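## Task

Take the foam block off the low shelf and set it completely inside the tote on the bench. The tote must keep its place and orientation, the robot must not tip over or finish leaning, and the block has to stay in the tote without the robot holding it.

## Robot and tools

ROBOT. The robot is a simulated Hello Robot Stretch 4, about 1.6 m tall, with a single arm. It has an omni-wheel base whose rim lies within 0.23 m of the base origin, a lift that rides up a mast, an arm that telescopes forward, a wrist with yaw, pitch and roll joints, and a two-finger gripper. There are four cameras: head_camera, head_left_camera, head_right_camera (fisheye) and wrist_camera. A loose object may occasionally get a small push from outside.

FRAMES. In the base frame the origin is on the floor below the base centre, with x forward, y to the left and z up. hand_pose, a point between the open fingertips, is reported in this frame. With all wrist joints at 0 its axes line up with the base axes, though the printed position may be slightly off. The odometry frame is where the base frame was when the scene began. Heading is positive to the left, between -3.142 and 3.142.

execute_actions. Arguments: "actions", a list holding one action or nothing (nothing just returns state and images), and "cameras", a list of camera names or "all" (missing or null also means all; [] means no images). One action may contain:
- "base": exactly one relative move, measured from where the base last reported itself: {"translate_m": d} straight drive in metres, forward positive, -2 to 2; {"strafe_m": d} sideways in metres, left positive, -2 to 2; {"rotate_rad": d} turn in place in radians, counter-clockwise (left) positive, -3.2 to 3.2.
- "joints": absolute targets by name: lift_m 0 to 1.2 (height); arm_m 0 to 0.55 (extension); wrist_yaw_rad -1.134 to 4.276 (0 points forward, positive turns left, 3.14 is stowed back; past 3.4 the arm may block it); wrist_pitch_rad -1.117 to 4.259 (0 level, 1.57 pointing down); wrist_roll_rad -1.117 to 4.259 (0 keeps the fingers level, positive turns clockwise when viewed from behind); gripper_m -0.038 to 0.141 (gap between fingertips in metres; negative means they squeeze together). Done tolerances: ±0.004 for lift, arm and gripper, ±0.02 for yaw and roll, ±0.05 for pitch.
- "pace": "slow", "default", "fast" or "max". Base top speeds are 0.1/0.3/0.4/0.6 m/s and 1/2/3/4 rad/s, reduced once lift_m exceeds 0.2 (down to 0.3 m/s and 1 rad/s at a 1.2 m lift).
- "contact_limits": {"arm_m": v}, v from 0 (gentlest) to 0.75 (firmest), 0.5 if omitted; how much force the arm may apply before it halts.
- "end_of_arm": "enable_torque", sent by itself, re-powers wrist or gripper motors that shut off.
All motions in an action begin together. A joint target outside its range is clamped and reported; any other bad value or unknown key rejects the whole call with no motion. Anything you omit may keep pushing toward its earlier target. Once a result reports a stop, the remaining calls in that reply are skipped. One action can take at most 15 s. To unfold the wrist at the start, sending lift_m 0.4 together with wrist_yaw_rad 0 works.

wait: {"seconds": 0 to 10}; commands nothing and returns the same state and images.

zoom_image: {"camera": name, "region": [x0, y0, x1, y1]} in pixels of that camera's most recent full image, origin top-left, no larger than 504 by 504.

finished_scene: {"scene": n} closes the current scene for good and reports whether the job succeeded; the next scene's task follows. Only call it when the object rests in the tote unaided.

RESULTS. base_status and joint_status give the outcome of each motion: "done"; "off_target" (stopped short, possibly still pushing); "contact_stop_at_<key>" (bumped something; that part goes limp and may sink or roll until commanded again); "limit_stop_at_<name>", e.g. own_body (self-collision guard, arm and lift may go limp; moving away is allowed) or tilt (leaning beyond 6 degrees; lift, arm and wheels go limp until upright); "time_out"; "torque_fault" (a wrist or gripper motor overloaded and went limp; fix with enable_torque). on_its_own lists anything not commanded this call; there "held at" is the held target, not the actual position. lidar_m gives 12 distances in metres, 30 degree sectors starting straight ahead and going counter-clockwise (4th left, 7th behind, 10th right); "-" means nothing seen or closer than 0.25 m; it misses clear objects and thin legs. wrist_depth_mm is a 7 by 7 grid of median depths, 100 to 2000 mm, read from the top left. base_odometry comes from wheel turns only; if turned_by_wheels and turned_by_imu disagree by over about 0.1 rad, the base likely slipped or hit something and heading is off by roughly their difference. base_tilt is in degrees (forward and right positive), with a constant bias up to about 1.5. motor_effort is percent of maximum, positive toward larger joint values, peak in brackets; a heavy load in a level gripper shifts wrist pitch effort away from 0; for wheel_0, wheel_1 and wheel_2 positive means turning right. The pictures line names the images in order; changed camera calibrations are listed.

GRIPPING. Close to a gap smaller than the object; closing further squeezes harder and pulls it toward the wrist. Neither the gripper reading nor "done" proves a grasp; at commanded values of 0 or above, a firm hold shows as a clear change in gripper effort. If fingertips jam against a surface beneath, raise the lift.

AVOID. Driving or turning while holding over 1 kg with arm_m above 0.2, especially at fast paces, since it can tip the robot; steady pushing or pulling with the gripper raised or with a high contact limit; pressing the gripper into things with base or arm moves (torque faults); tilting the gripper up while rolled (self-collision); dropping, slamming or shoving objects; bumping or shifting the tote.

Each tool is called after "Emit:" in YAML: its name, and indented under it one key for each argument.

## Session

Emit:
execute_actions:
  actions: []

Scene clock: 0.00 s.
base_odometry: x=+0.000 y=+0.000 heading=+0.000 (m, m, rad; odometry frame)
turned_by_wheels: +0.000 (rad since the last result)
turned_by_imu: +0.000 (rad since the last result)
base_tilt: forward=+0.4 right=-0.5 (deg)
lidar_m: 1.92 1.38 1.35 1.45 2.25 2.18 1.95 0.82 0.81 0.86 1.28 1.91
base_status: not commanded
joint_positions: lift_m=+0.196 arm_m=+0.001 wrist_yaw_rad=+3.132 wrist_pitch_rad=+0.016 wrist_roll_rad=+0.003 gripper_m=+0.057
joint_status: not commanded
motor_effort: lift_m=+19 arm_m=+0 wrist_yaw_rad=-1 wrist_pitch_rad=-7 wrist_roll_rad=+0 gripper_m=-2 wheel_0=+0 wheel_1=+0 wheel_2=+0 (%)
hand_pose: x=-0.1154 y=+0.0902 z=+0.3692 quat_wxyz=(+0.005, -0.008, +0.001, +1.000) (m; base frame)
wrist_depth_mm: - 139 - - - - - / - 117 149 - - - - / - 122 159 - - - - / 130 142 1921 - - - - / 866 1661 1983 - - - 1863 / 878 1366 200 1182 197 1229 1205 / 854 946 917 109 891 831 878
pictures: head_camera, head_left_camera, head_right_camera, wrist_camera
camera_calibration (this result's frames):
wrist_camera: T_world_to_cam=[[-0.0143847, 0.998491, -0.0529933, -0.0597756], [0.075328, -0.051766, -0.995814, 0.426115], [-0.997055, -0.0183163, -0.0744697, 0.144187], [0, 0, 0, 1]] pos_world=[0.110804, 0.0843847, 0.431901]
Images, in order (width x height): head_camera 420x560, head_left_camera 420x672, head_right_camera 420x672, wrist_camera 616x392.

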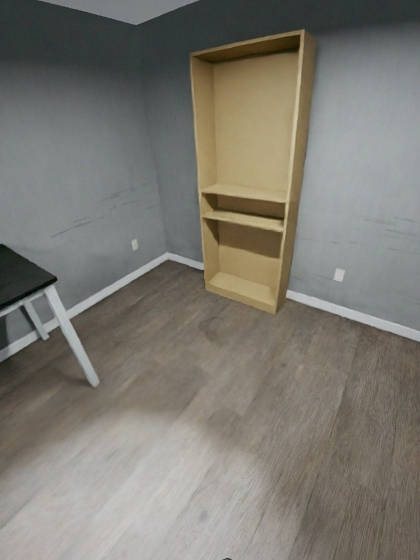

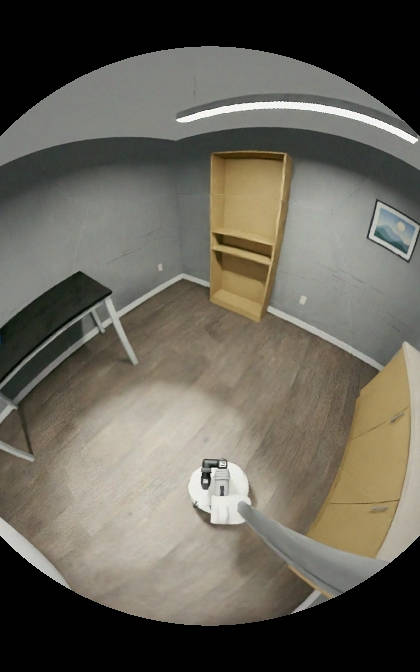

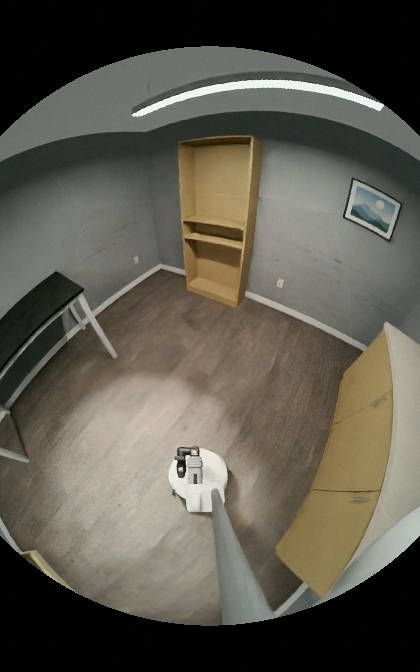

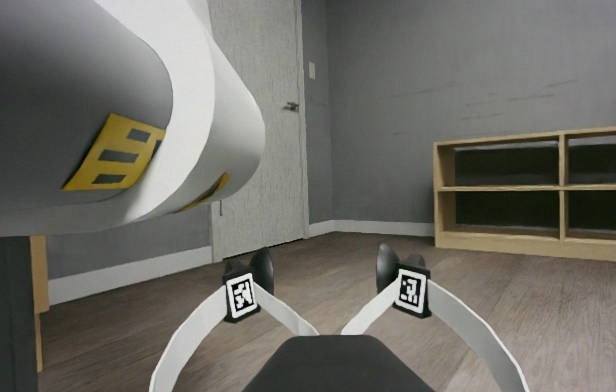

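Emit:
execute_actions:
  actions:
    - {"base":{"rotate_rad":2.6},"joints":{"lift_m":0.8,"wrist_yaw_rad":0,"gripper_m":0.13,"wrist_pitch_rad":0.5}}

Scene clock: 5.67 s.
base_odometry: x=+0.000 y=+0.000 heading=+2.600 (m, m, rad; odometry frame)
turned_by_wheels: +2.600 (rad since the last result)
turned_by_imu: +2.591 (rad since the last result)
base_tilt: forward=+0.4 right=-0.6 (deg)
lidar_m: 2.19 1.95 0.84 0.79 0.86 1.23 2.07 1.91 1.40 1.34 1.42 2.25
base_status: done
joint_positions: lift_m=+0.800 arm_m=+0.001 wrist_yaw_rad=+0.000 wrist_pitch_rad=+0.502 wrist_roll_rad=+0.003 gripper_m=+0.130
joint_status: all done
motor_effort: lift_m=+22(23) arm_m=-1(0) wrist_yaw_rad=+0(8) wrist_pitch_rad=-6(7) wrist_roll_rad=+0(0) gripper_m=+0(0) wheel_0=+1(5) wheel_1=+1(5) wheel_2=+2(9) (%)
hand_pose: x=+0.4252 y=-0.0874 z=+0.8392 quat_wxyz=(+0.969, +0.001, +0.248, +0.000) (m; base frame)
wrist_depth_mm: - - - - - - - / - - - - - - - / - - - - - - - / 1983 - 1983 1921 1863 1863 1808 / 1661 1618 1576 1537 1576 1499 1499 / 1366 1308 1229 1308 1205 200 1255 / 1160 1138 1138 109 1118 1078 1098
pictures: head_camera, head_left_camera, head_right_camera, wrist_camera
camera_calibration (this result's frames):
wrist_camera: T_world_to_cam=[[-0.00340797, -0.998311, -0.0580024, -0.0247536], [-0.532049, 0.0509217, -0.845181, 0.985008], [0.846707, 0.0279798, -0.531324, 0.318377], [0, 0, 0, 1]] pos_world=[0.254416, -0.0837782, 1.00024]
Images, in order (width x height): head_camera 420x560, head_left_camera 420x672, head_right_camera 420x672, wrist_camera 616x392.

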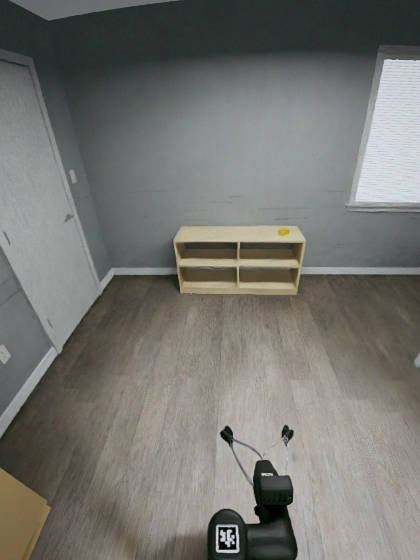

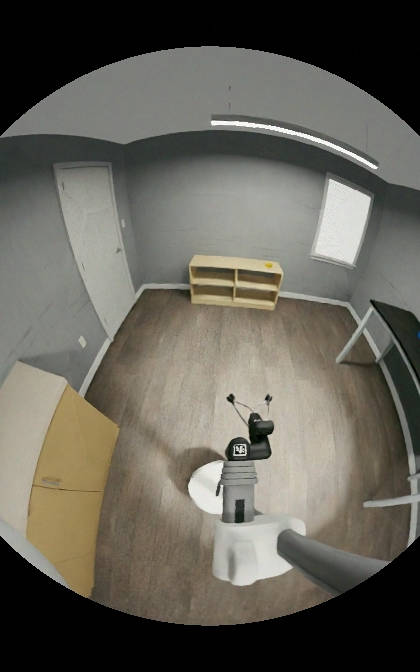

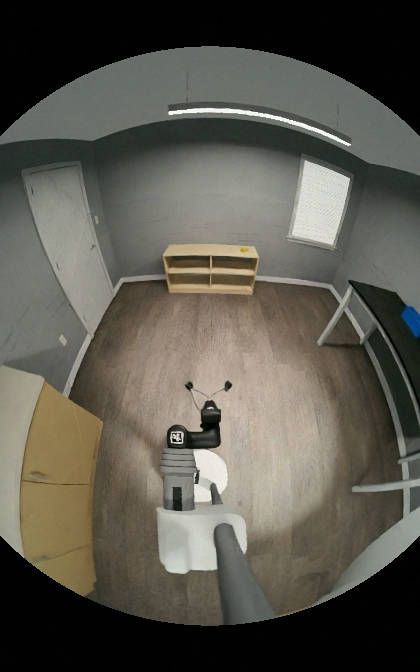

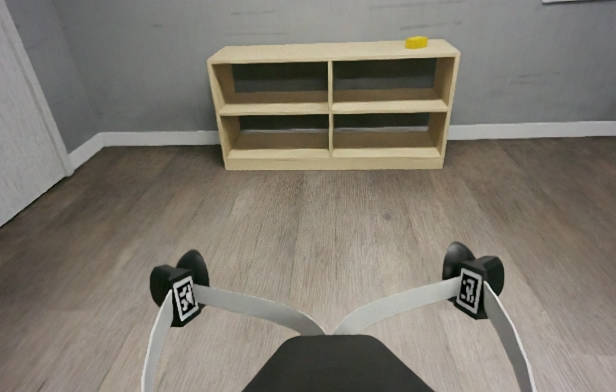

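Emit:
execute_actions:
  actions:
    - {"base":{"translate_m":1.3},"pace":"fast"}
  cameras: []

Emit:
execute_actions:
  actions:
    - {"base":{"strafe_m":-0.58}}
  cameras: ["head_camera","wrist_camera"]

Scene clock: 15.87 s.
base_odometry: x=-1.114 y=+0.670 heading=+2.600 (m, m, rad; odometry frame)
turned_by_wheels: +0.000 (rad since the last result)
turned_by_imu: -0.001 (rad since the last result)
base_tilt: forward=+0.3 right=-0.5 (deg)
lidar_m: 0.89 0.96 1.37 1.36 1.28 1.21 3.23 1.98 1.47 1.41 1.76 0.93
base_status: done
joint_positions: lift_m=+0.800 arm_m=+0.001 wrist_yaw_rad=+0.000 wrist_pitch_rad=+0.502 wrist_roll_rad=+0.003 gripper_m=+0.130
joint_status: not commanded
motor_effort: lift_m=+21(22) arm_m=+0(1) wrist_yaw_rad=-1(1) wrist_pitch_rad=-6(7) wrist_roll_rad=+1(0) gripper_m=+0(0) wheel_0=+0(6) wheel_1=+0(5) wheel_2=+0(9) (%)
hand_pose: x=+0.4252 y=-0.0874 z=+0.8392 quat_wxyz=(+0.969, +0.001, +0.248, +0.000) (m; base frame)
wrist_depth_mm: 1008 1008 1008 976 976 960 960 / 1098 1078 1078 1060 1042 1025 1025 / 1182 1138 1025 1008 976 960 878 / 1281 866 854 842 820 809 788 / 1397 1008 1042 1025 1008 991 991 / 1366 1078 946 931 904 201 991 / 1160 1098 1078 109 1042 1025 1008
pictures: none
No camera images: the call's "cameras" was empty. Leave "cameras" out to get every camera's image.

Scene clock: 19.13 s.
base_odometry: x=-0.815 y=+1.167 heading=+2.600 (m, m, rad; odometry frame)
turned_by_wheels: +0.000 (rad since the last result)
turned_by_imu: -0.001 (rad since the last result)
base_tilt: forward=+0.3 right=-0.5 (deg)
lidar_m: 0.83 0.91 1.34 1.92 1.66 2.03 3.21 1.16 0.86 0.84 1.71 1.31
base_status: done
joint_positions: lift_m=+0.800 arm_m=+0.001 wrist_yaw_rad=+0.000 wrist_pitch_rad=+0.502 wrist_roll_rad=+0.003 gripper_m=+0.130
joint_status: not commanded
motor_effort: lift_m=+21(21) arm_m=-1(0) wrist_yaw_rad=+0(1) wrist_pitch_rad=-7(6) wrist_roll_rad=+0(1) gripper_m=+3(1) wheel_0=-2(4) wheel_1=+0(9) wheel_2=+0(1) (%)
hand_pose: x=+0.4252 y=-0.0874 z=+0.8392 quat_wxyz=(+0.969, +0.001, +0.248, +0.000) (m; base frame)
wrist_depth_mm: 991 991 960 946 946 946 931 / 1060 1060 1042 1025 1008 1008 991 / 1078 1042 1025 991 1078 1098 1060 / 854 820 820 798 1160 1205 1138 / 1078 960 1025 1025 1255 1255 1281 / 1182 946 891 878 904 200 1281 / 1098 1042 1060 109 1118 1078 1098
pictures: head_camera, wrist_camera
camera_calibration (this result's frames):
wrist_camera: T_world_to_cam=[[-0.00362892, -0.99831, -0.0580024, -0.0247124], [-0.532038, 0.0510395, -0.845181, 0.985051], [0.846713, 0.0277924, -0.531324, 0.318404], [0, 0, 0, 1]] pos_world=[0.254398, -0.0837964, 1.00029]
Images, in order (width x height): head_camera 420x560, wrist_camera 616x392.

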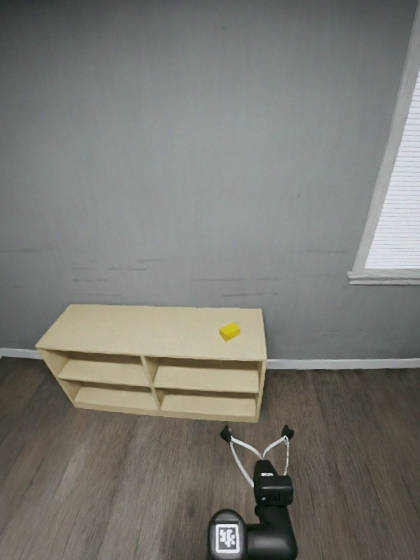

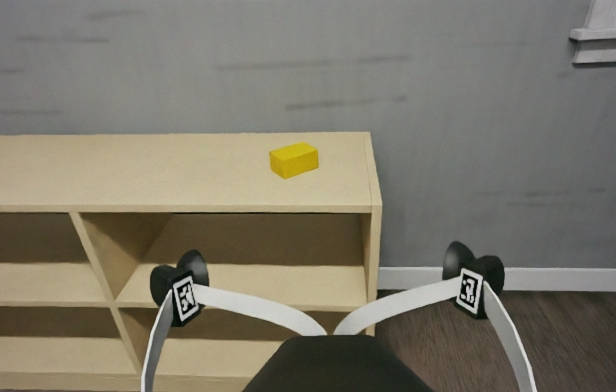

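Emit:
execute_actions:
  actions:
    - {"base":{"translate_m":0.3},"joints":{"lift_m":0.75,"arm_m":0.15,"wrist_pitch_rad":0.9}}
  cameras: ["head_camera","wrist_camera"]

Scene clock: 26.73 s.
base_odometry: x=-1.073 y=+1.321 heading=+2.601 (m, m, rad; odometry frame)
turned_by_wheels: +0.000 (rad since the last result)
turned_by_imu: +0.000 (rad since the last result)
base_tilt: forward=+0.3 right=-0.5 (deg)
lidar_m: 0.54 0.59 0.89 1.90 1.83 2.00 3.55 1.19 0.92 1.44 1.27 0.59
base_status: done
joint_positions: lift_m=+0.750 arm_m=+0.149 wrist_yaw_rad=+0.000 wrist_pitch_rad=+0.901 wrist_roll_rad=+0.003 gripper_m=+0.130
joint_status: all done
motor_effort: lift_m=+16(22) arm_m=+7(8) wrist_yaw_rad=+0(0) wrist_pitch_rad=-4(5) wrist_roll_rad=+0(0) gripper_m=+1(1) wheel_0=+1(5) wheel_1=+1(5) wheel_2=+1(8) (%)
hand_pose: x=+0.4987 y=-0.0874 z=+0.7022 quat_wxyz=(+0.900, +0.001, +0.436, -0.001) (m; base frame)
wrist_depth_mm: 580 574 564 554 597 615 615 / 500 496 488 455 477 707 699 / 439 436 421 413 421 820 809 / 394 387 384 379 375 960 946 / 615 621 362 364 355 976 991 / 609 597 569 585 559 200 917 / 831 820 809 109 831 842 842
pictures: head_camera, wrist_camera
camera_calibration (this result's frames):
wrist_camera: T_world_to_cam=[[-0.0258022, -0.998313, -0.0520186, -0.025519], [-0.818853, 0.0509552, -0.571738, 0.859406], [0.573424, 0.0278434, -0.818786, 0.521523], [0, 0, 0, 1]] pos_world=[0.404015, -0.0837882, 0.917043]
Images, in order (width x height): head_camera 420x560, wrist_camera 616x392.

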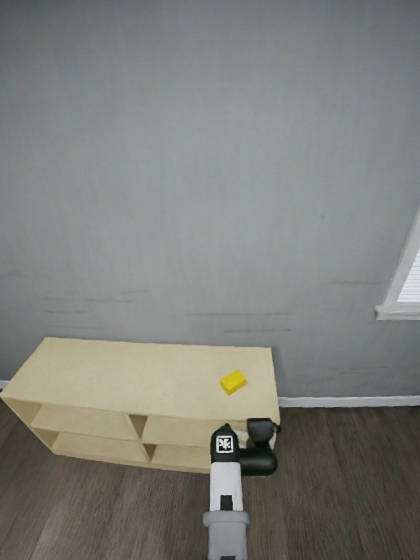

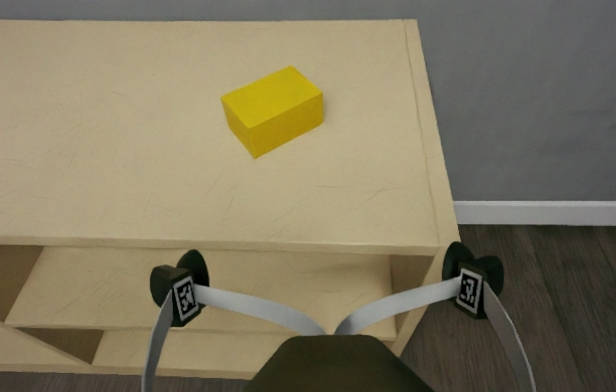

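Emit:
execute_actions:
  actions:
    - {"joints":{"wrist_yaw_rad":0.52,"wrist_pitch_rad":0.7,"gripper_m":0.14}}
  cameras: ["wrist_camera"]

Scene clock: 37.77 s.
base_odometry: x=-1.073 y=+1.321 heading=+2.600 (m, m, rad; odometry frame)
turned_by_wheels: +0.000 (rad since the last result)
turned_by_imu: +0.000 (rad since the last result)
base_tilt: forward=+0.3 right=-0.5 (deg)
lidar_m: 0.54 0.60 0.85 1.91 1.82 1.98 3.55 1.18 0.90 1.42 1.29 0.58
base_status: not commanded
joint_positions: lift_m=+0.750 arm_m=+0.149 wrist_yaw_rad=+0.520 wrist_pitch_rad=+0.702 wrist_roll_rad=+0.003 gripper_m=+0.140
joint_status: all done
motor_effort: lift_m=+16(16) arm_m=+7(7) wrist_yaw_rad=+1(7) wrist_pitch_rad=-6(8) wrist_roll_rad=+1(0) gripper_m=+1(1) wheel_0=+1(0) wheel_1=+1(1) wheel_2=+1(1) (%)
hand_pose: x=+0.5543 y=+0.0335 z=+0.7422 quat_wxyz=(+0.908, -0.087, +0.333, +0.241) (m; base frame)
wrist_depth_mm: 1008 878 741 647 569 508 462 / 741 723 707 683 621 549 496 / 597 591 580 569 559 554 535 / 878 496 488 480 469 466 459 / 1078 569 418 413 402 347 399 / 1078 931 387 364 345 208 353 / 960 917 768 109 322 314 319
pictures: wrist_camera
camera_calibration (this result's frames):
wrist_camera: T_world_to_cam=[[0.48265, -0.874013, -0.0561208, -0.184246], [-0.62374, -0.298047, -0.722576, 0.937087], [0.614815, 0.383757, -0.689009, 0.387797], [0, 0, 0, 1]] pos_world=[0.435001, -0.0305572, 0.933972]
Images, in order (width x height): wrist_camera 616x392.

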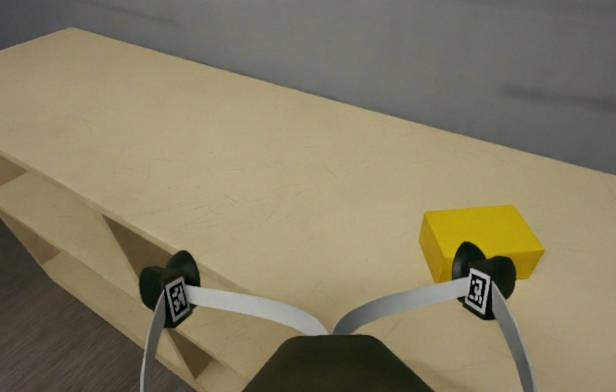

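Emit:
execute_actions:
  actions:
    - {"base":{"strafe_m":-0.078},"joints":{"arm_m":0.33,"lift_m":0.71}}
  cameras: ["wrist_camera","head_camera"]

Scene clock: 43.10 s.
base_odometry: x=-1.032 y=+1.388 heading=+2.601 (m, m, rad; odometry frame)
turned_by_wheels: +0.000 (rad since the last result)
turned_by_imu: +0.000 (rad since the last result)
base_tilt: forward=+0.4 right=-0.5 (deg)
lidar_m: 0.56 0.60 0.87 1.98 1.90 2.13 3.80 1.09 0.83 1.43 1.26 0.96
base_status: done
joint_positions: lift_m=+0.710 arm_m=+0.329 wrist_yaw_rad=+0.520 wrist_pitch_rad=+0.702 wrist_roll_rad=+0.003 gripper_m=+0.140
joint_status: all done
motor_effort: lift_m=+16(19) arm_m=+7(8) wrist_yaw_rad=+0(1) wrist_pitch_rad=-5(7) wrist_roll_rad=+0(0) gripper_m=+1(0) wheel_0=+0(8) wheel_1=+0(7) wheel_2=+0(0) (%)
hand_pose: x=+0.7342 y=+0.0336 z=+0.7022 quat_wxyz=(+0.908, -0.087, +0.332, +0.241) (m; base frame)
wrist_depth_mm: 732 603 500 436 384 342 312 / 647 634 569 484 418 370 334 / 525 508 508 517 459 404 362 / 439 433 424 418 413 424 392 / 377 370 366 362 357 351 351 / 330 319 263 266 273 208 310 / 296 289 287 110 281 274 278
pictures: head_camera, wrist_camera
camera_calibration (this result's frames):
wrist_camera: T_world_to_cam=[[0.48293, -0.873858, -0.0561252, -0.273469], [-0.623462, -0.298129, -0.722783, 1.02046], [0.614877, 0.384045, -0.688793, 0.24939], [0, 0, 0, 1]] pos_world=[0.614939, -0.0305231, 0.893999]
Images, in order (width x height): head_camera 420x560, wrist_camera 616x392.

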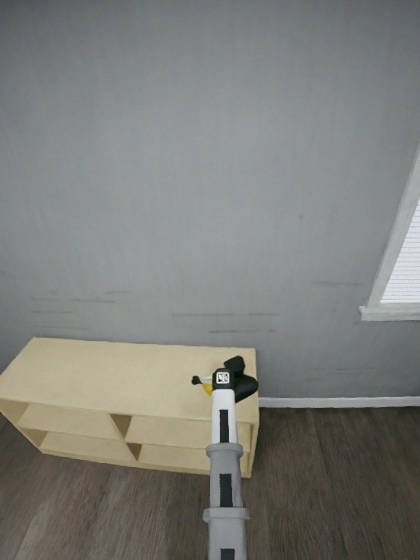

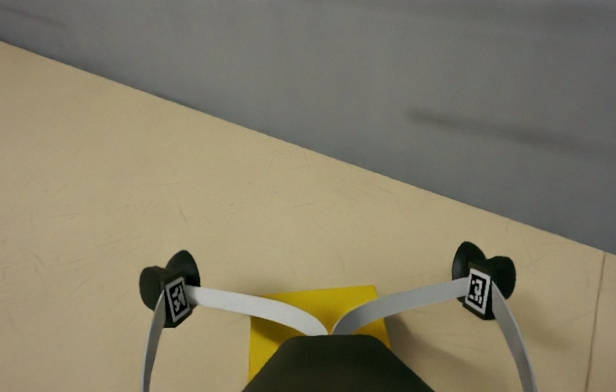

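Emit:
execute_actions:
  actions:
    - {"joints":{"arm_m":0.315,"lift_m":0.645},"pace":"slow"}
  cameras: ["wrist_camera","head_camera"]

Scene clock: 51.77 s.
base_odometry: x=-1.032 y=+1.388 heading=+2.601 (m, m, rad; odometry frame)
turned_by_wheels: +0.000 (rad since the last result)
turned_by_imu: +0.000 (rad since the last result)
base_tilt: forward=+0.4 right=-0.5 (deg)
lidar_m: 0.54 0.59 0.86 1.97 1.89 2.13 3.82 1.12 0.84 1.44 1.29 0.99
base_status: not commanded
joint_positions: lift_m=+0.645 arm_m=+0.316 wrist_yaw_rad=+0.520 wrist_pitch_rad=+0.702 wrist_roll_rad=+0.003 gripper_m=+0.140
joint_status: all done
motor_effort: lift_m=+15(16) arm_m=-7(8) wrist_yaw_rad=+0(0) wrist_pitch_rad=-6(6) wrist_roll_rad=+1(0) gripper_m=+0(1) wheel_0=-1(0) wheel_1=+0(0) wheel_2=+0(0) (%)
hand_pose: x=+0.7219 y=+0.0336 z=+0.6373 quat_wxyz=(+0.908, -0.087, +0.332, +0.241) (m; base frame)
wrist_depth_mm: 654 609 521 452 394 353 324 / 504 488 484 480 433 379 345 / 402 397 389 384 377 397 368 / 338 332 327 322 320 314 309 / 290 286 276 220 231 271 270 / 255 245 214 200 202 208 239 / 227 223 223 110 216 212 214
pictures: head_camera, wrist_camera
camera_calibration (this result's frames):
wrist_camera: T_world_to_cam=[[0.48293, -0.873858, -0.0561252, -0.271137], [-0.623462, -0.298129, -0.722783, 0.965787], [0.614877, 0.384045, -0.688792, 0.212257], [0, 0, 0, 1]] pos_world=[0.602559, -0.0305231, 0.829038]
Images, in order (width x height): head_camera 420x560, wrist_camera 616x392.

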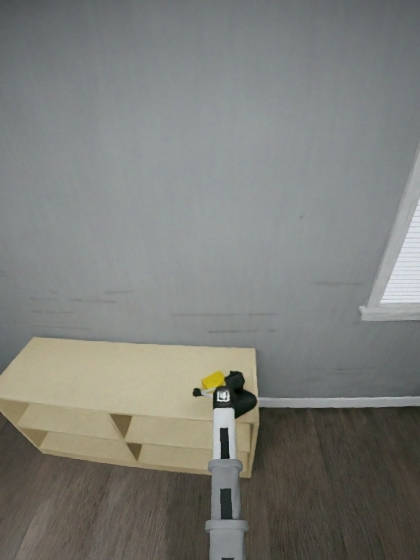

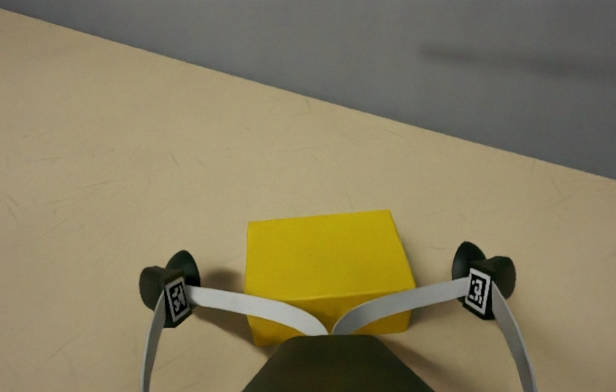

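Looks like scene 1's pre-grasp; lower a bit more and close.

Emit:
execute_actions:
  actions:
    - {"joints":{"lift_m":0.632},"pace":"slow"}
  cameras: []

Emit:
execute_actions:
  actions:
    - {"joints":{"gripper_m":0.03}}
  cameras: []

Emit:
execute_actions:
  actions:
    - {"joints":{"lift_m":0.8,"arm_m":0.05}}
  cameras: ["wrist_camera","head_right_camera"]

Scene clock: 56.87 s.
base_odometry: x=-1.032 y=+1.388 heading=+2.601 (m, m, rad; odometry frame)
turned_by_wheels: +0.000 (rad since the last result)
turned_by_imu: +0.000 (rad since the last result)
base_tilt: forward=+0.3 right=-0.5 (deg)
lidar_m: 0.55 0.58 0.88 1.98 1.90 2.11 3.83 1.09 0.82 1.43 1.27 0.99
base_status: not commanded
joint_positions: lift_m=+0.632 arm_m=+0.316 wrist_yaw_rad=+0.520 wrist_pitch_rad=+0.701 wrist_roll_rad=+0.003 gripper_m=+0.140
joint_status: all done
motor_effort: lift_m=+14(14) arm_m=-7(7) wrist_yaw_rad=+0(0) wrist_pitch_rad=-2(6) wrist_roll_rad=+1(1) gripper_m=-1(1) wheel_0=+0(0) wheel_1=+0(0) wheel_2=+0(0) (%)
hand_pose: x=+0.7220 y=+0.0337 z=+0.6246 quat_wxyz=(+0.908, -0.087, +0.332, +0.241) (m; base frame)
wrist_depth_mm: 627 585 521 449 397 353 322 / 473 466 455 466 430 382 345 / 382 377 370 364 359 351 364 / 319 314 310 306 301 297 296 / 274 271 254 206 210 257 256 / 241 232 214 192 198 198 226 / 215 211 210 109 205 201 204
pictures: none
No camera images: the call's "cameras" was empty. Leave "cameras" out to get every camera's image.

Scene clock: 58.97 s.
base_odometry: x=-1.032 y=+1.388 heading=+2.601 (m, m, rad; odometry frame)
turned_by_wheels: +0.000 (rad since the last result)
turned_by_imu: +0.000 (rad since the last result)
base_tilt: forward=+0.3 right=-0.6 (deg)
lidar_m: 0.54 0.59 0.90 2.00 1.89 2.10 3.81 1.12 0.84 1.43 1.27 0.97
base_status: not commanded
joint_positions: lift_m=+0.632 arm_m=+0.316 wrist_yaw_rad=+0.520 wrist_pitch_rad=+0.702 wrist_roll_rad=+0.003 gripper_m=+0.030
joint_status: all done
motor_effort: lift_m=+15(15) arm_m=-7(7) wrist_yaw_rad=+1(1) wrist_pitch_rad=-6(10) wrist_roll_rad=+0(0) gripper_m=-19(16) wheel_0=+0(0) wheel_1=+0(0) wheel_2=+0(0) (%)
hand_pose: x=+0.7218 y=+0.0335 z=+0.6243 quat_wxyz=(+0.908, -0.087, +0.332, +0.241) (m; base frame)
wrist_depth_mm: 615 591 521 452 394 355 324 / 473 459 452 459 421 382 345 / 377 370 368 362 353 347 364 / 317 314 307 303 298 294 290 / 273 268 258 196 198 255 253 / 239 236 182 180 179 182 224 / 213 206 208 109 197 203 196
pictures: none
No camera images: the call's "cameras" was empty. Leave "cameras" out to get every camera's image.

Scene clock: 60.87 s.
base_odometry: x=-1.032 y=+1.388 heading=+2.601 (m, m, rad; odometry frame)
turned_by_wheels: +0.000 (rad since the last result)
turned_by_imu: +0.000 (rad since the last result)
base_tilt: forward=+0.2 right=-0.5 (deg)
lidar_m: 0.54 0.58 0.89 1.98 1.91 2.11 3.81 1.09 0.82 1.45 1.27 0.96
base_status: not commanded
joint_positions: lift_m=+0.800 arm_m=+0.051 wrist_yaw_rad=+0.520 wrist_pitch_rad=+0.702 wrist_roll_rad=+0.003 gripper_m=+0.030
joint_status: all done
motor_effort: lift_m=+22(26) arm_m=-7(8) wrist_yaw_rad=+0(1) wrist_pitch_rad=-7(7) wrist_roll_rad=+1(0) gripper_m=-21(18) wheel_0=+0(0) wheel_1=+0(0) wheel_2=+0(0) (%)
hand_pose: x=+0.4568 y=+0.0336 z=+0.7916 quat_wxyz=(+0.908, -0.087, +0.333, +0.241) (m; base frame)
wrist_depth_mm: 1229 1025 878 750 668 597 535 / 854 831 820 788 723 640 574 / 991 676 668 661 640 640 615 / 1060 715 564 554 544 539 549 / 1255 891 788 196 199 462 484 / 1138 1078 183 180 179 182 768 / 1025 991 976 110 615 404 842
pictures: head_right_camera, wrist_camera
camera_calibration (this result's frames):
wrist_camera: T_world_to_cam=[[0.482949, -0.873851, -0.0560766, -0.13453], [-0.623699, -0.298334, -0.722493, 0.911956], [0.614622, 0.383902, -0.6891, 0.481963], [0, 0, 0, 1]] pos_world=[0.337532, -0.0305182, 0.983458]
Images, in order (width x height): head_right_camera 420x672, wrist_camera 616x392.

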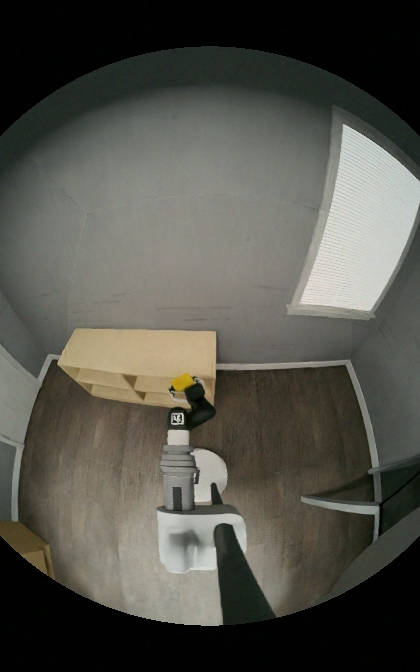

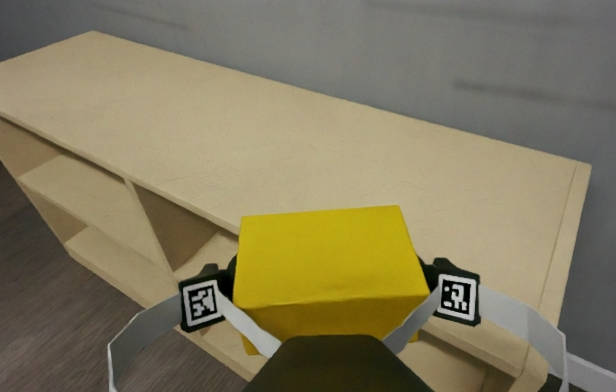

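Held. Turn right toward the bench.

Emit:
execute_actions:
  actions:
    - {"base":{"rotate_rad":-1.57},"joints":{"lift_m":1.15,"arm_m":0.005,"wrist_yaw_rad":0}}
  cameras: ["head_camera","head_left_camera","head_right_camera"]

Scene clock: 66.50 s.
base_odometry: x=-1.032 y=+1.388 heading=+1.031 (m, m, rad; odometry frame)
turned_by_wheels: -1.570 (rad since the last result)
turned_by_imu: -1.564 (rad since the last result)
base_tilt: forward=+0.4 right=-0.5 (deg)
lidar_m: 1.36 1.28 0.97 0.54 0.60 0.84 1.98 1.88 2.10 3.44 1.06 0.84
base_status: done
joint_positions: lift_m=+1.150 arm_m=+0.006 wrist_yaw_rad=+0.000 wrist_pitch_rad=+0.702 wrist_roll_rad=+0.003 gripper_m=+0.030
joint_status: all done
motor_effort: lift_m=+22(23) arm_m=-7(8) wrist_yaw_rad=-1(8) wrist_pitch_rad=-6(7) wrist_roll_rad=+0(0) gripper_m=-20(19) wheel_0=+1(9) wheel_1=-1(6) wheel_2=+0(7) (%)
hand_pose: x=+0.3975 y=-0.0874 z=+1.1417 quat_wxyz=(+0.939, +0.001, +0.344, +0.000) (m; base frame)
wrist_depth_mm: 1397 1430 1464 1430 1281 1098 1008 / 1464 1576 1576 1537 1499 866 854 / 1430 1756 1756 1756 1708 723 699 / 1430 1921 1921 1863 1921 798 1808 / 1464 1708 1661 196 199 1618 1661 / 1430 1537 182 181 179 181 1464 / 1336 1336 1336 109 1138 1308 1281
pictures: head_camera, head_left_camera, head_right_camera
Images, in order (width x height): head_camera 420x560, head_left_camera 420x672, head_right_camera 420x672.

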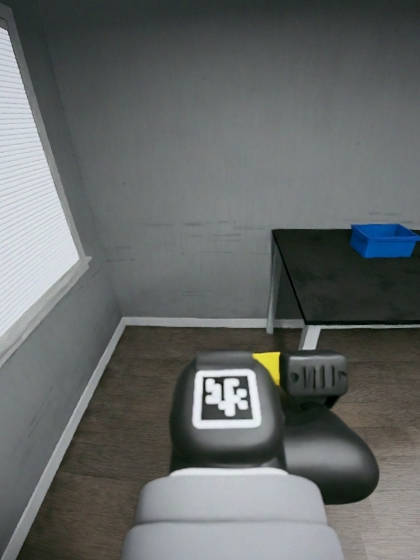

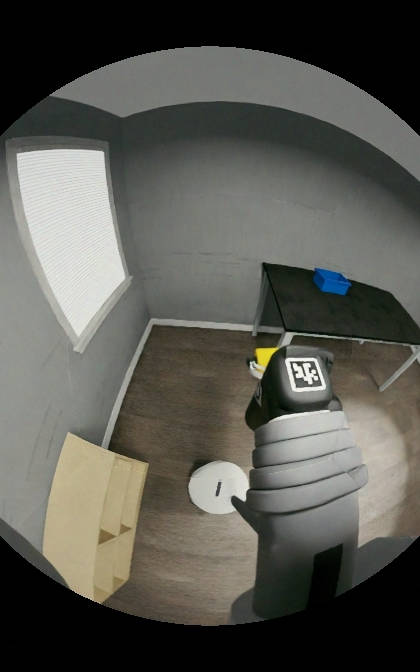

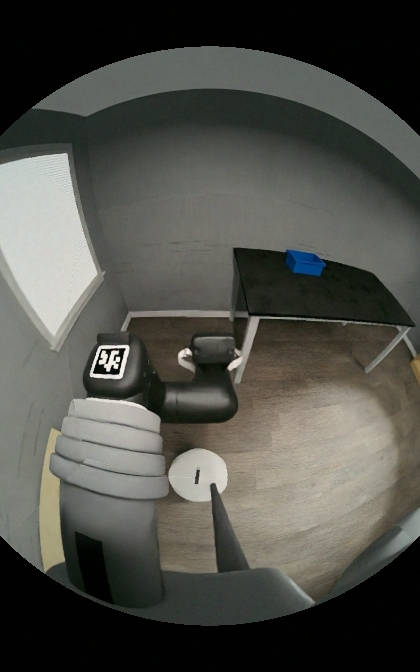

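Emit:
execute_actions:
  actions:
    - {"base":{"strafe_m":-0.88},"joints":{"lift_m":1.2}}
  cameras: ["head_camera","wrist_camera"]

Scene clock: 74.20 s.
base_odometry: x=-0.278 y=+0.936 heading=+1.031 (m, m, rad; odometry frame)
turned_by_wheels: +0.000 (rad since the last result)
turned_by_imu: -0.002 (rad since the last result)
base_tilt: forward=+0.3 right=-0.5 (deg)
lidar_m: 0.72 0.77 1.88 1.40 1.51 2.07 1.54 1.54 2.14 2.56 1.01 0.74
base_status: done
joint_positions: lift_m=+1.199 arm_m=+0.006 wrist_yaw_rad=+0.000 wrist_pitch_rad=+0.702 wrist_roll_rad=+0.003 gripper_m=+0.030
joint_status: all done
motor_effort: lift_m=+22(22) arm_m=-7(7) wrist_yaw_rad=+0(0) wrist_pitch_rad=-6(7) wrist_roll_rad=+0(1) gripper_m=-18(20) wheel_0=-2(9) wheel_1=+2(8) wheel_2=+1(1) (%)
hand_pose: x=+0.3975 y=-0.0874 z=+1.1907 quat_wxyz=(+0.939, +0.001, +0.344, +0.000) (m; base frame)
wrist_depth_mm: 1397 1366 1281 1098 1281 1255 1205 / 1537 1042 1025 1025 1008 976 946 / 866 854 842 831 820 798 778 / 759 741 723 699 691 691 691 / 931 1756 1756 196 199 1708 1708 / 1576 1098 182 181 179 182 1464 / 1430 1336 1397 110 1308 1366 1308
pictures: head_camera, wrist_camera
camera_calibration (this result's frames):
wrist_camera: T_world_to_cam=[[-0.0150082, -0.998314, -0.0560745, -0.00219085], [-0.689401, 0.0509512, -0.722586, 1.18397], [0.724225, 0.0278131, -0.689003, 0.765038], [0, 0, 0, 1]] pos_world=[0.262134, -0.0837897, 1.38251]
Images, in order (width x height): head_camera 420x560, wrist_camera 616x392.

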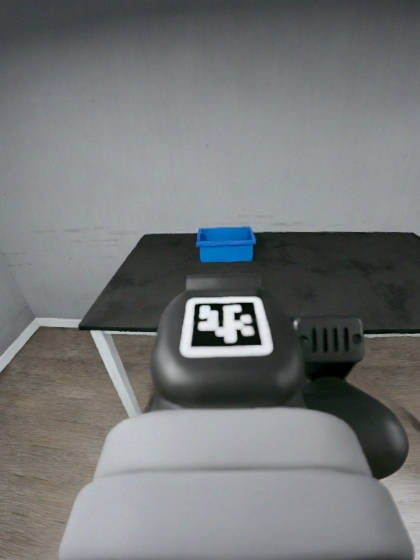

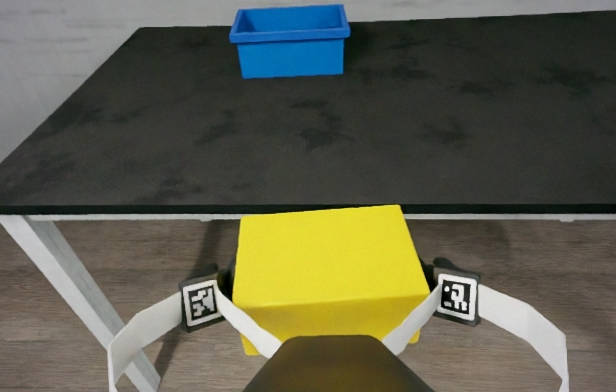

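Emit:
execute_actions:
  actions:
    - {"base":{"strafe_m":0.1},"joints":{"arm_m":0.3}}
  cameras: []

Emit:
execute_actions:
  actions:
    - {"base":{"translate_m":0.38},"joints":{"arm_m":0.535,"wrist_pitch_rad":1.0},"pace":"slow"}
  cameras: ["wrist_camera"]

Scene clock: 81.23 s.
base_odometry: x=-0.364 y=+0.987 heading=+1.031 (m, m, rad; odometry frame)
turned_by_wheels: +0.000 (rad since the last result)
turned_by_imu: +0.001 (rad since the last result)
base_tilt: forward=+0.3 right=-0.5 (deg)
lidar_m: 0.72 0.77 1.77 1.32 1.41 2.11 1.63 1.52 2.18 2.64 1.03 0.73
base_status: done
joint_positions: lift_m=+1.199 arm_m=+0.299 wrist_yaw_rad=+0.000 wrist_pitch_rad=+0.702 wrist_roll_rad=+0.003 gripper_m=+0.030
joint_status: all done
motor_effort: lift_m=+22(22) arm_m=+7(8) wrist_yaw_rad=-1(1) wrist_pitch_rad=-6(7) wrist_roll_rad=+0(0) gripper_m=-19(20) wheel_0=+2(9) wheel_1=-1(9) wheel_2=+1(1) (%)
hand_pose: x=+0.6899 y=-0.0874 z=+1.1907 quat_wxyz=(+0.939, +0.001, +0.344, +0.000) (m; base frame)
wrist_depth_mm: 1118 1098 1098 1060 1060 1098 1078 / 1255 1118 1025 778 904 960 931 / 1366 854 831 809 809 788 768 / 741 707 699 691 683 668 661 / 621 615 591 196 198 580 580 / 539 539 182 180 179 182 512 / 508 492 488 109 462 473 462
pictures: none
No camera images: the call's "cameras" was empty. Leave "cameras" out to get every camera's image.

Scene clock: 86.33 s.
base_odometry: x=-0.168 y=+1.313 heading=+1.031 (m, m, rad; odometry frame)
turned_by_wheels: +0.000 (rad since the last result)
turned_by_imu: +0.000 (rad since the last result)
base_tilt: forward=+0.3 right=-0.5 (deg)
lidar_m: 0.34 0.38 0.57 1.35 1.40 2.01 2.43 1.94 2.77 1.27 0.51 0.35
base_status: done
joint_positions: lift_m=+1.199 arm_m=+0.534 wrist_yaw_rad=+0.000 wrist_pitch_rad=+1.001 wrist_roll_rad=+0.003 gripper_m=+0.030
joint_status: all done
motor_effort: lift_m=+22(22) arm_m=+7(7) wrist_yaw_rad=-1(1) wrist_pitch_rad=-4(5) wrist_roll_rad=+0(0) gripper_m=-19(19) wheel_0=+0(3) wheel_1=+1(3) wheel_2=+1(6) (%)
hand_pose: x=+0.8602 y=-0.0874 z=+1.1340 quat_wxyz=(+0.877, +0.001, +0.480, -0.001) (m; base frame)
wrist_depth_mm: 603 609 597 591 585 585 585 / 640 627 621 615 609 603 591 / 574 569 554 439 442 415 539 / 525 521 496 500 492 433 496 / 484 477 359 196 199 413 449 / 452 445 182 180 179 182 421 / 418 410 413 109 397 402 394
pictures: wrist_camera
camera_calibration (this result's frames):
wrist_camera: T_world_to_cam=[[-0.0309071, -0.998314, -0.0491414, 0.0073804], [-0.871793, 0.0509729, -0.487214, 1.35197], [0.488898, 0.0277828, -0.871899, 0.800744], [0, 0, 0, 1]] pos_world=[0.787384, -0.0837928, 1.35723]
Images, in order (width x height): wrist_camera 616x392.

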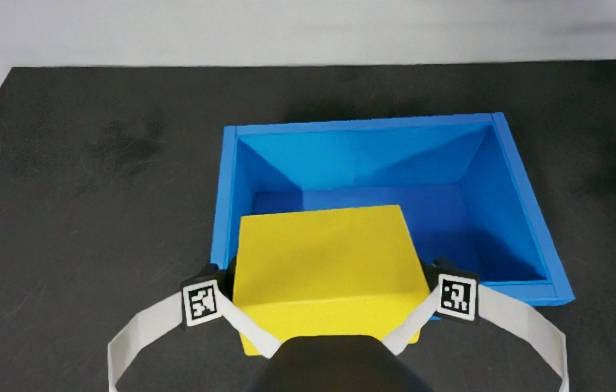

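Emit:
execute_actions:
  actions:
    - {"base":{"strafe_m":-0.057},"pace":"slow"}
  cameras: []

Emit:
execute_actions:
  actions:
    - {"base":{"translate_m":0.09},"pace":"slow"}
  cameras: []

Emit:
execute_actions:
  actions:
    - {"joints":{"lift_m":1.07},"pace":"slow"}
  cameras: ["wrist_camera","head_right_camera"]

Scene clock: 93.80 s.
base_odometry: x=-0.119 y=+1.284 heading=+1.031 (m, m, rad; odometry frame)
turned_by_wheels: +0.000 (rad since the last result)
turned_by_imu: +0.000 (rad since the last result)
base_tilt: forward=+0.2 right=-0.5 (deg)
lidar_m: 0.35 0.39 0.57 1.41 1.45 2.46 2.44 1.92 2.74 1.25 0.48 0.37
base_status: done
joint_positions: lift_m=+1.199 arm_m=+0.534 wrist_yaw_rad=+0.000 wrist_pitch_rad=+1.001 wrist_roll_rad=+0.003 gripper_m=+0.030
joint_status: not commanded
motor_effort: lift_m=+22(22) arm_m=+7(7) wrist_yaw_rad=-1(0) wrist_pitch_rad=-5(4) wrist_roll_rad=+0(0) gripper_m=-18(19) wheel_0=-1(5) wheel_1=-2(4) wheel_2=+1(0) (%)
hand_pose: x=+0.8602 y=-0.0874 z=+1.1340 quat_wxyz=(+0.877, +0.001, +0.480, -0.001) (m; base frame)
wrist_depth_mm: 603 597 591 585 585 580 580 / 634 627 621 615 603 603 591 / 574 569 433 439 427 544 539 / 525 521 488 504 484 492 496 / 484 473 394 196 198 397 459 / 452 433 182 181 179 182 427 / 421 410 413 109 397 402 394
pictures: none
No camera images: the call's "cameras" was empty. Leave "cameras" out to get every camera's image.

Scene clock: 95.97 s.
base_odometry: x=-0.073 y=+1.361 heading=+1.031 (m, m, rad; odometry frame)
turned_by_wheels: +0.000 (rad since the last result)
turned_by_imu: +0.000 (rad since the last result)
base_tilt: forward=+0.3 right=-0.5 (deg)
lidar_m: 0.26 0.30 0.41 1.43 1.47 2.10 2.52 2.03 2.92 0.96 0.38 0.28
base_status: done
joint_positions: lift_m=+1.199 arm_m=+0.534 wrist_yaw_rad=+0.000 wrist_pitch_rad=+1.001 wrist_roll_rad=+0.003 gripper_m=+0.030
joint_status: not commanded
motor_effort: lift_m=+22(22) arm_m=+7(7) wrist_yaw_rad=+0(0) wrist_pitch_rad=-5(4) wrist_roll_rad=+1(1) gripper_m=-20(19) wheel_0=+0(8) wheel_1=+2(5) wheel_2=+1(7) (%)
hand_pose: x=+0.8602 y=-0.0874 z=+1.1340 quat_wxyz=(+0.877, +0.001, +0.480, -0.001) (m; base frame)
wrist_depth_mm: 504 500 488 484 484 480 484 / 580 580 574 569 564 559 554 / 580 569 569 564 554 549 539 / 525 525 521 373 373 500 496 / 484 473 394 196 199 397 462 / 449 433 183 181 179 181 427 / 421 327 404 109 392 342 394
pictures: none
No camera images: the call's "cameras" was empty. Leave "cameras" out to get every camera's image.

Scene clock: 97.87 s.
base_odometry: x=-0.073 y=+1.361 heading=+1.031 (m, m, rad; odometry frame)
turned_by_wheels: +0.000 (rad since the last result)
turned_by_imu: +0.000 (rad since the last result)
base_tilt: forward=+0.3 right=-0.5 (deg)
lidar_m: 0.26 0.29 0.42 1.41 1.45 2.09 1.98 2.04 2.90 0.93 0.37 0.29
base_status: not commanded
joint_positions: lift_m=+1.070 arm_m=+0.534 wrist_yaw_rad=+0.000 wrist_pitch_rad=+1.001 wrist_roll_rad=+0.003 gripper_m=+0.030
joint_status: all done
motor_effort: lift_m=+15(22) arm_m=+7(7) wrist_yaw_rad=+0(0) wrist_pitch_rad=-4(4) wrist_roll_rad=+1(0) gripper_m=-19(18) wheel_0=+0(1) wheel_1=+2(2) wheel_2=+0(1) (%)
hand_pose: x=+0.8602 y=-0.0874 z=+1.0055 quat_wxyz=(+0.877, +0.001, +0.480, -0.001) (m; base frame)
wrist_depth_mm: 488 480 477 473 469 462 455 / 449 449 442 436 433 424 418 / 410 265 278 281 283 276 375 / 368 293 343 332 336 303 226 / 228 287 330 196 198 287 214 / 206 252 182 181 179 181 211 / 195 265 289 109 278 279 208
pictures: head_right_camera, wrist_camera
camera_calibration (this result's frames):
wrist_camera: T_world_to_cam=[[-0.0309073, -0.998314, -0.0491415, 0.00106569], [-0.871793, 0.0509732, -0.487214, 1.28937], [0.488898, 0.0277828, -0.871899, 0.688684], [0, 0, 0, 1]] pos_world=[0.787399, -0.0837928, 1.22871]
Images, in order (width x height): head_right_camera 420x672, wrist_camera 616x392.

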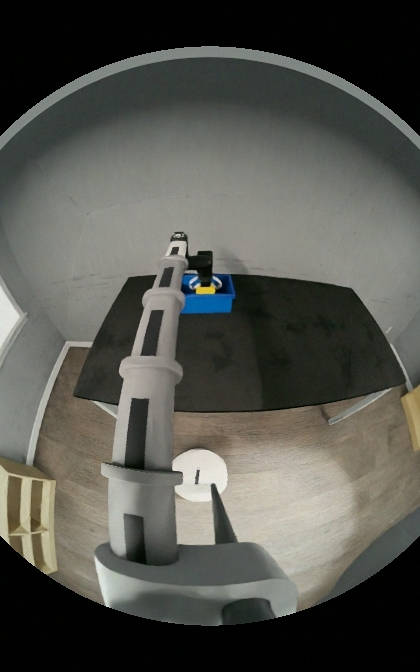

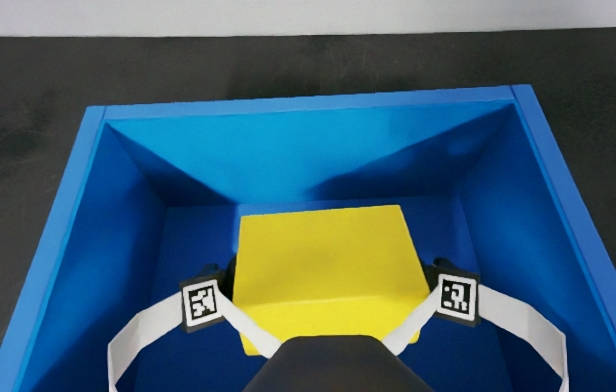

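Emit:
execute_actions:
  actions:
    - {"joints":{"lift_m":1.038},"pace":"slow"}
  cameras: []

Emit:
execute_actions:
  actions:
    - {"joints":{"gripper_m":0.12}}
  cameras: []

Emit:
execute_actions:
  actions:
    - {"joints":{"lift_m":1.2}}
  cameras: ["wrist_camera"]

Scene clock: 103.13 s.
base_odometry: x=-0.073 y=+1.361 heading=+1.031 (m, m, rad; odometry frame)
turned_by_wheels: +0.000 (rad since the last result)
turned_by_imu: +0.000 (rad since the last result)
base_tilt: forward=+0.4 right=-0.6 (deg)
lidar_m: 0.26 0.28 0.43 1.42 1.45 2.11 1.98 2.01 2.91 0.93 0.37 0.30
base_status: not commanded
joint_positions: lift_m=+1.038 arm_m=+0.534 wrist_yaw_rad=+0.000 wrist_pitch_rad=+1.001 wrist_roll_rad=+0.003 gripper_m=+0.030
joint_status: all done
motor_effort: lift_m=+15(16) arm_m=+7(7) wrist_yaw_rad=+0(0) wrist_pitch_rad=-5(5) wrist_roll_rad=+1(0) gripper_m=-21(21) wheel_0=+1(1) wheel_1=+2(2) wheel_2=+1(1) (%)
hand_pose: x=+0.8602 y=-0.0874 z=+0.9735 quat_wxyz=(+0.877, +0.001, +0.480, -0.001) (m; base frame)
wrist_depth_mm: 455 445 442 439 430 424 418 / 399 238 240 235 236 239 229 / 222 264 277 281 283 274 210 / 201 291 320 317 319 303 216 / 198 287 296 196 198 286 220 / 196 253 183 181 179 182 211 / 195 254 259 109 250 253 208
pictures: none
No camera images: the call's "cameras" was empty. Leave "cameras" out to get every camera's image.

Scene clock: 104.90 s.
base_odometry: x=-0.073 y=+1.361 heading=+1.031 (m, m, rad; odometry frame)
turned_by_wheels: +0.000 (rad since the last result)
turned_by_imu: +0.000 (rad since the last result)
base_tilt: forward=+0.2 right=-0.5 (deg)
lidar_m: 0.26 0.30 0.43 1.42 1.45 2.13 2.01 2.05 2.88 0.94 0.38 0.28
base_status: not commanded
joint_positions: lift_m=+1.038 arm_m=+0.534 wrist_yaw_rad=+0.000 wrist_pitch_rad=+1.001 wrist_roll_rad=+0.003 gripper_m=+0.120
joint_status: all done
motor_effort: lift_m=+15(16) arm_m=+7(7) wrist_yaw_rad=+0(1) wrist_pitch_rad=-4(5) wrist_roll_rad=+0(0) gripper_m=+0(21) wheel_0=+1(1) wheel_1=+2(2) wheel_2=+1(1) (%)
hand_pose: x=+0.8602 y=-0.0874 z=+0.9735 quat_wxyz=(+0.877, +0.001, +0.480, -0.001) (m; base frame)
wrist_depth_mm: 452 449 442 436 430 424 418 / 397 238 239 236 236 239 228 / 223 265 277 279 282 276 211 / 201 291 319 319 320 303 217 / 197 289 300 297 296 268 220 / 196 266 270 231 223 255 218 / 195 253 260 109 221 251 220
pictures: none
No camera images: the call's "cameras" was empty. Leave "cameras" out to get every camera's image.

Scene clock: 106.63 s.
base_odometry: x=-0.073 y=+1.361 heading=+1.031 (m, m, rad; odometry frame)
turned_by_wheels: +0.000 (rad since the last result)
turned_by_imu: +0.000 (rad since the last result)
base_tilt: forward=+0.4 right=-0.5 (deg)
lidar_m: 0.26 0.29 0.42 1.42 1.44 2.14 2.52 2.05 2.85 0.91 0.37 0.27
base_status: not commanded
joint_positions: lift_m=+1.199 arm_m=+0.534 wrist_yaw_rad=+0.000 wrist_pitch_rad=+1.001 wrist_roll_rad=+0.003 gripper_m=+0.120
joint_status: all done
motor_effort: lift_m=+22(26) arm_m=+7(7) wrist_yaw_rad=+0(1) wrist_pitch_rad=-5(5) wrist_roll_rad=+0(0) gripper_m=+1(0) wheel_0=+1(1) wheel_1=+2(2) wheel_2=+1(1) (%)
hand_pose: x=+0.8602 y=-0.0874 z=+1.1341 quat_wxyz=(+0.877, +0.001, +0.480, -0.001) (m; base frame)
wrist_depth_mm: 500 496 488 484 484 480 480 / 585 569 569 569 564 559 554 / 574 569 564 564 554 544 539 / 525 521 517 387 392 496 500 / 488 477 424 459 452 394 459 / 452 433 382 436 418 317 427 / 421 349 407 109 402 324 402
pictures: wrist_camera
camera_calibration (this result's frames):
wrist_camera: T_world_to_cam=[[-0.0309146, -0.998313, -0.0491415, 0.00738756], [-0.871794, 0.0509795, -0.487213, 1.352], [0.488897, 0.0277792, -0.871899, 0.800757], [0, 0, 0, 1]] pos_world=[0.787402, -0.0837934, 1.35725]
Images, in order (width x height): wrist_camera 616x392.

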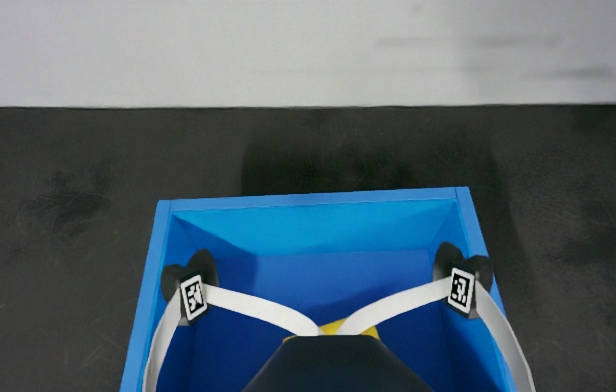

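Emit:
finished_scene:
  scene: 2

The scene is finished: the task was done.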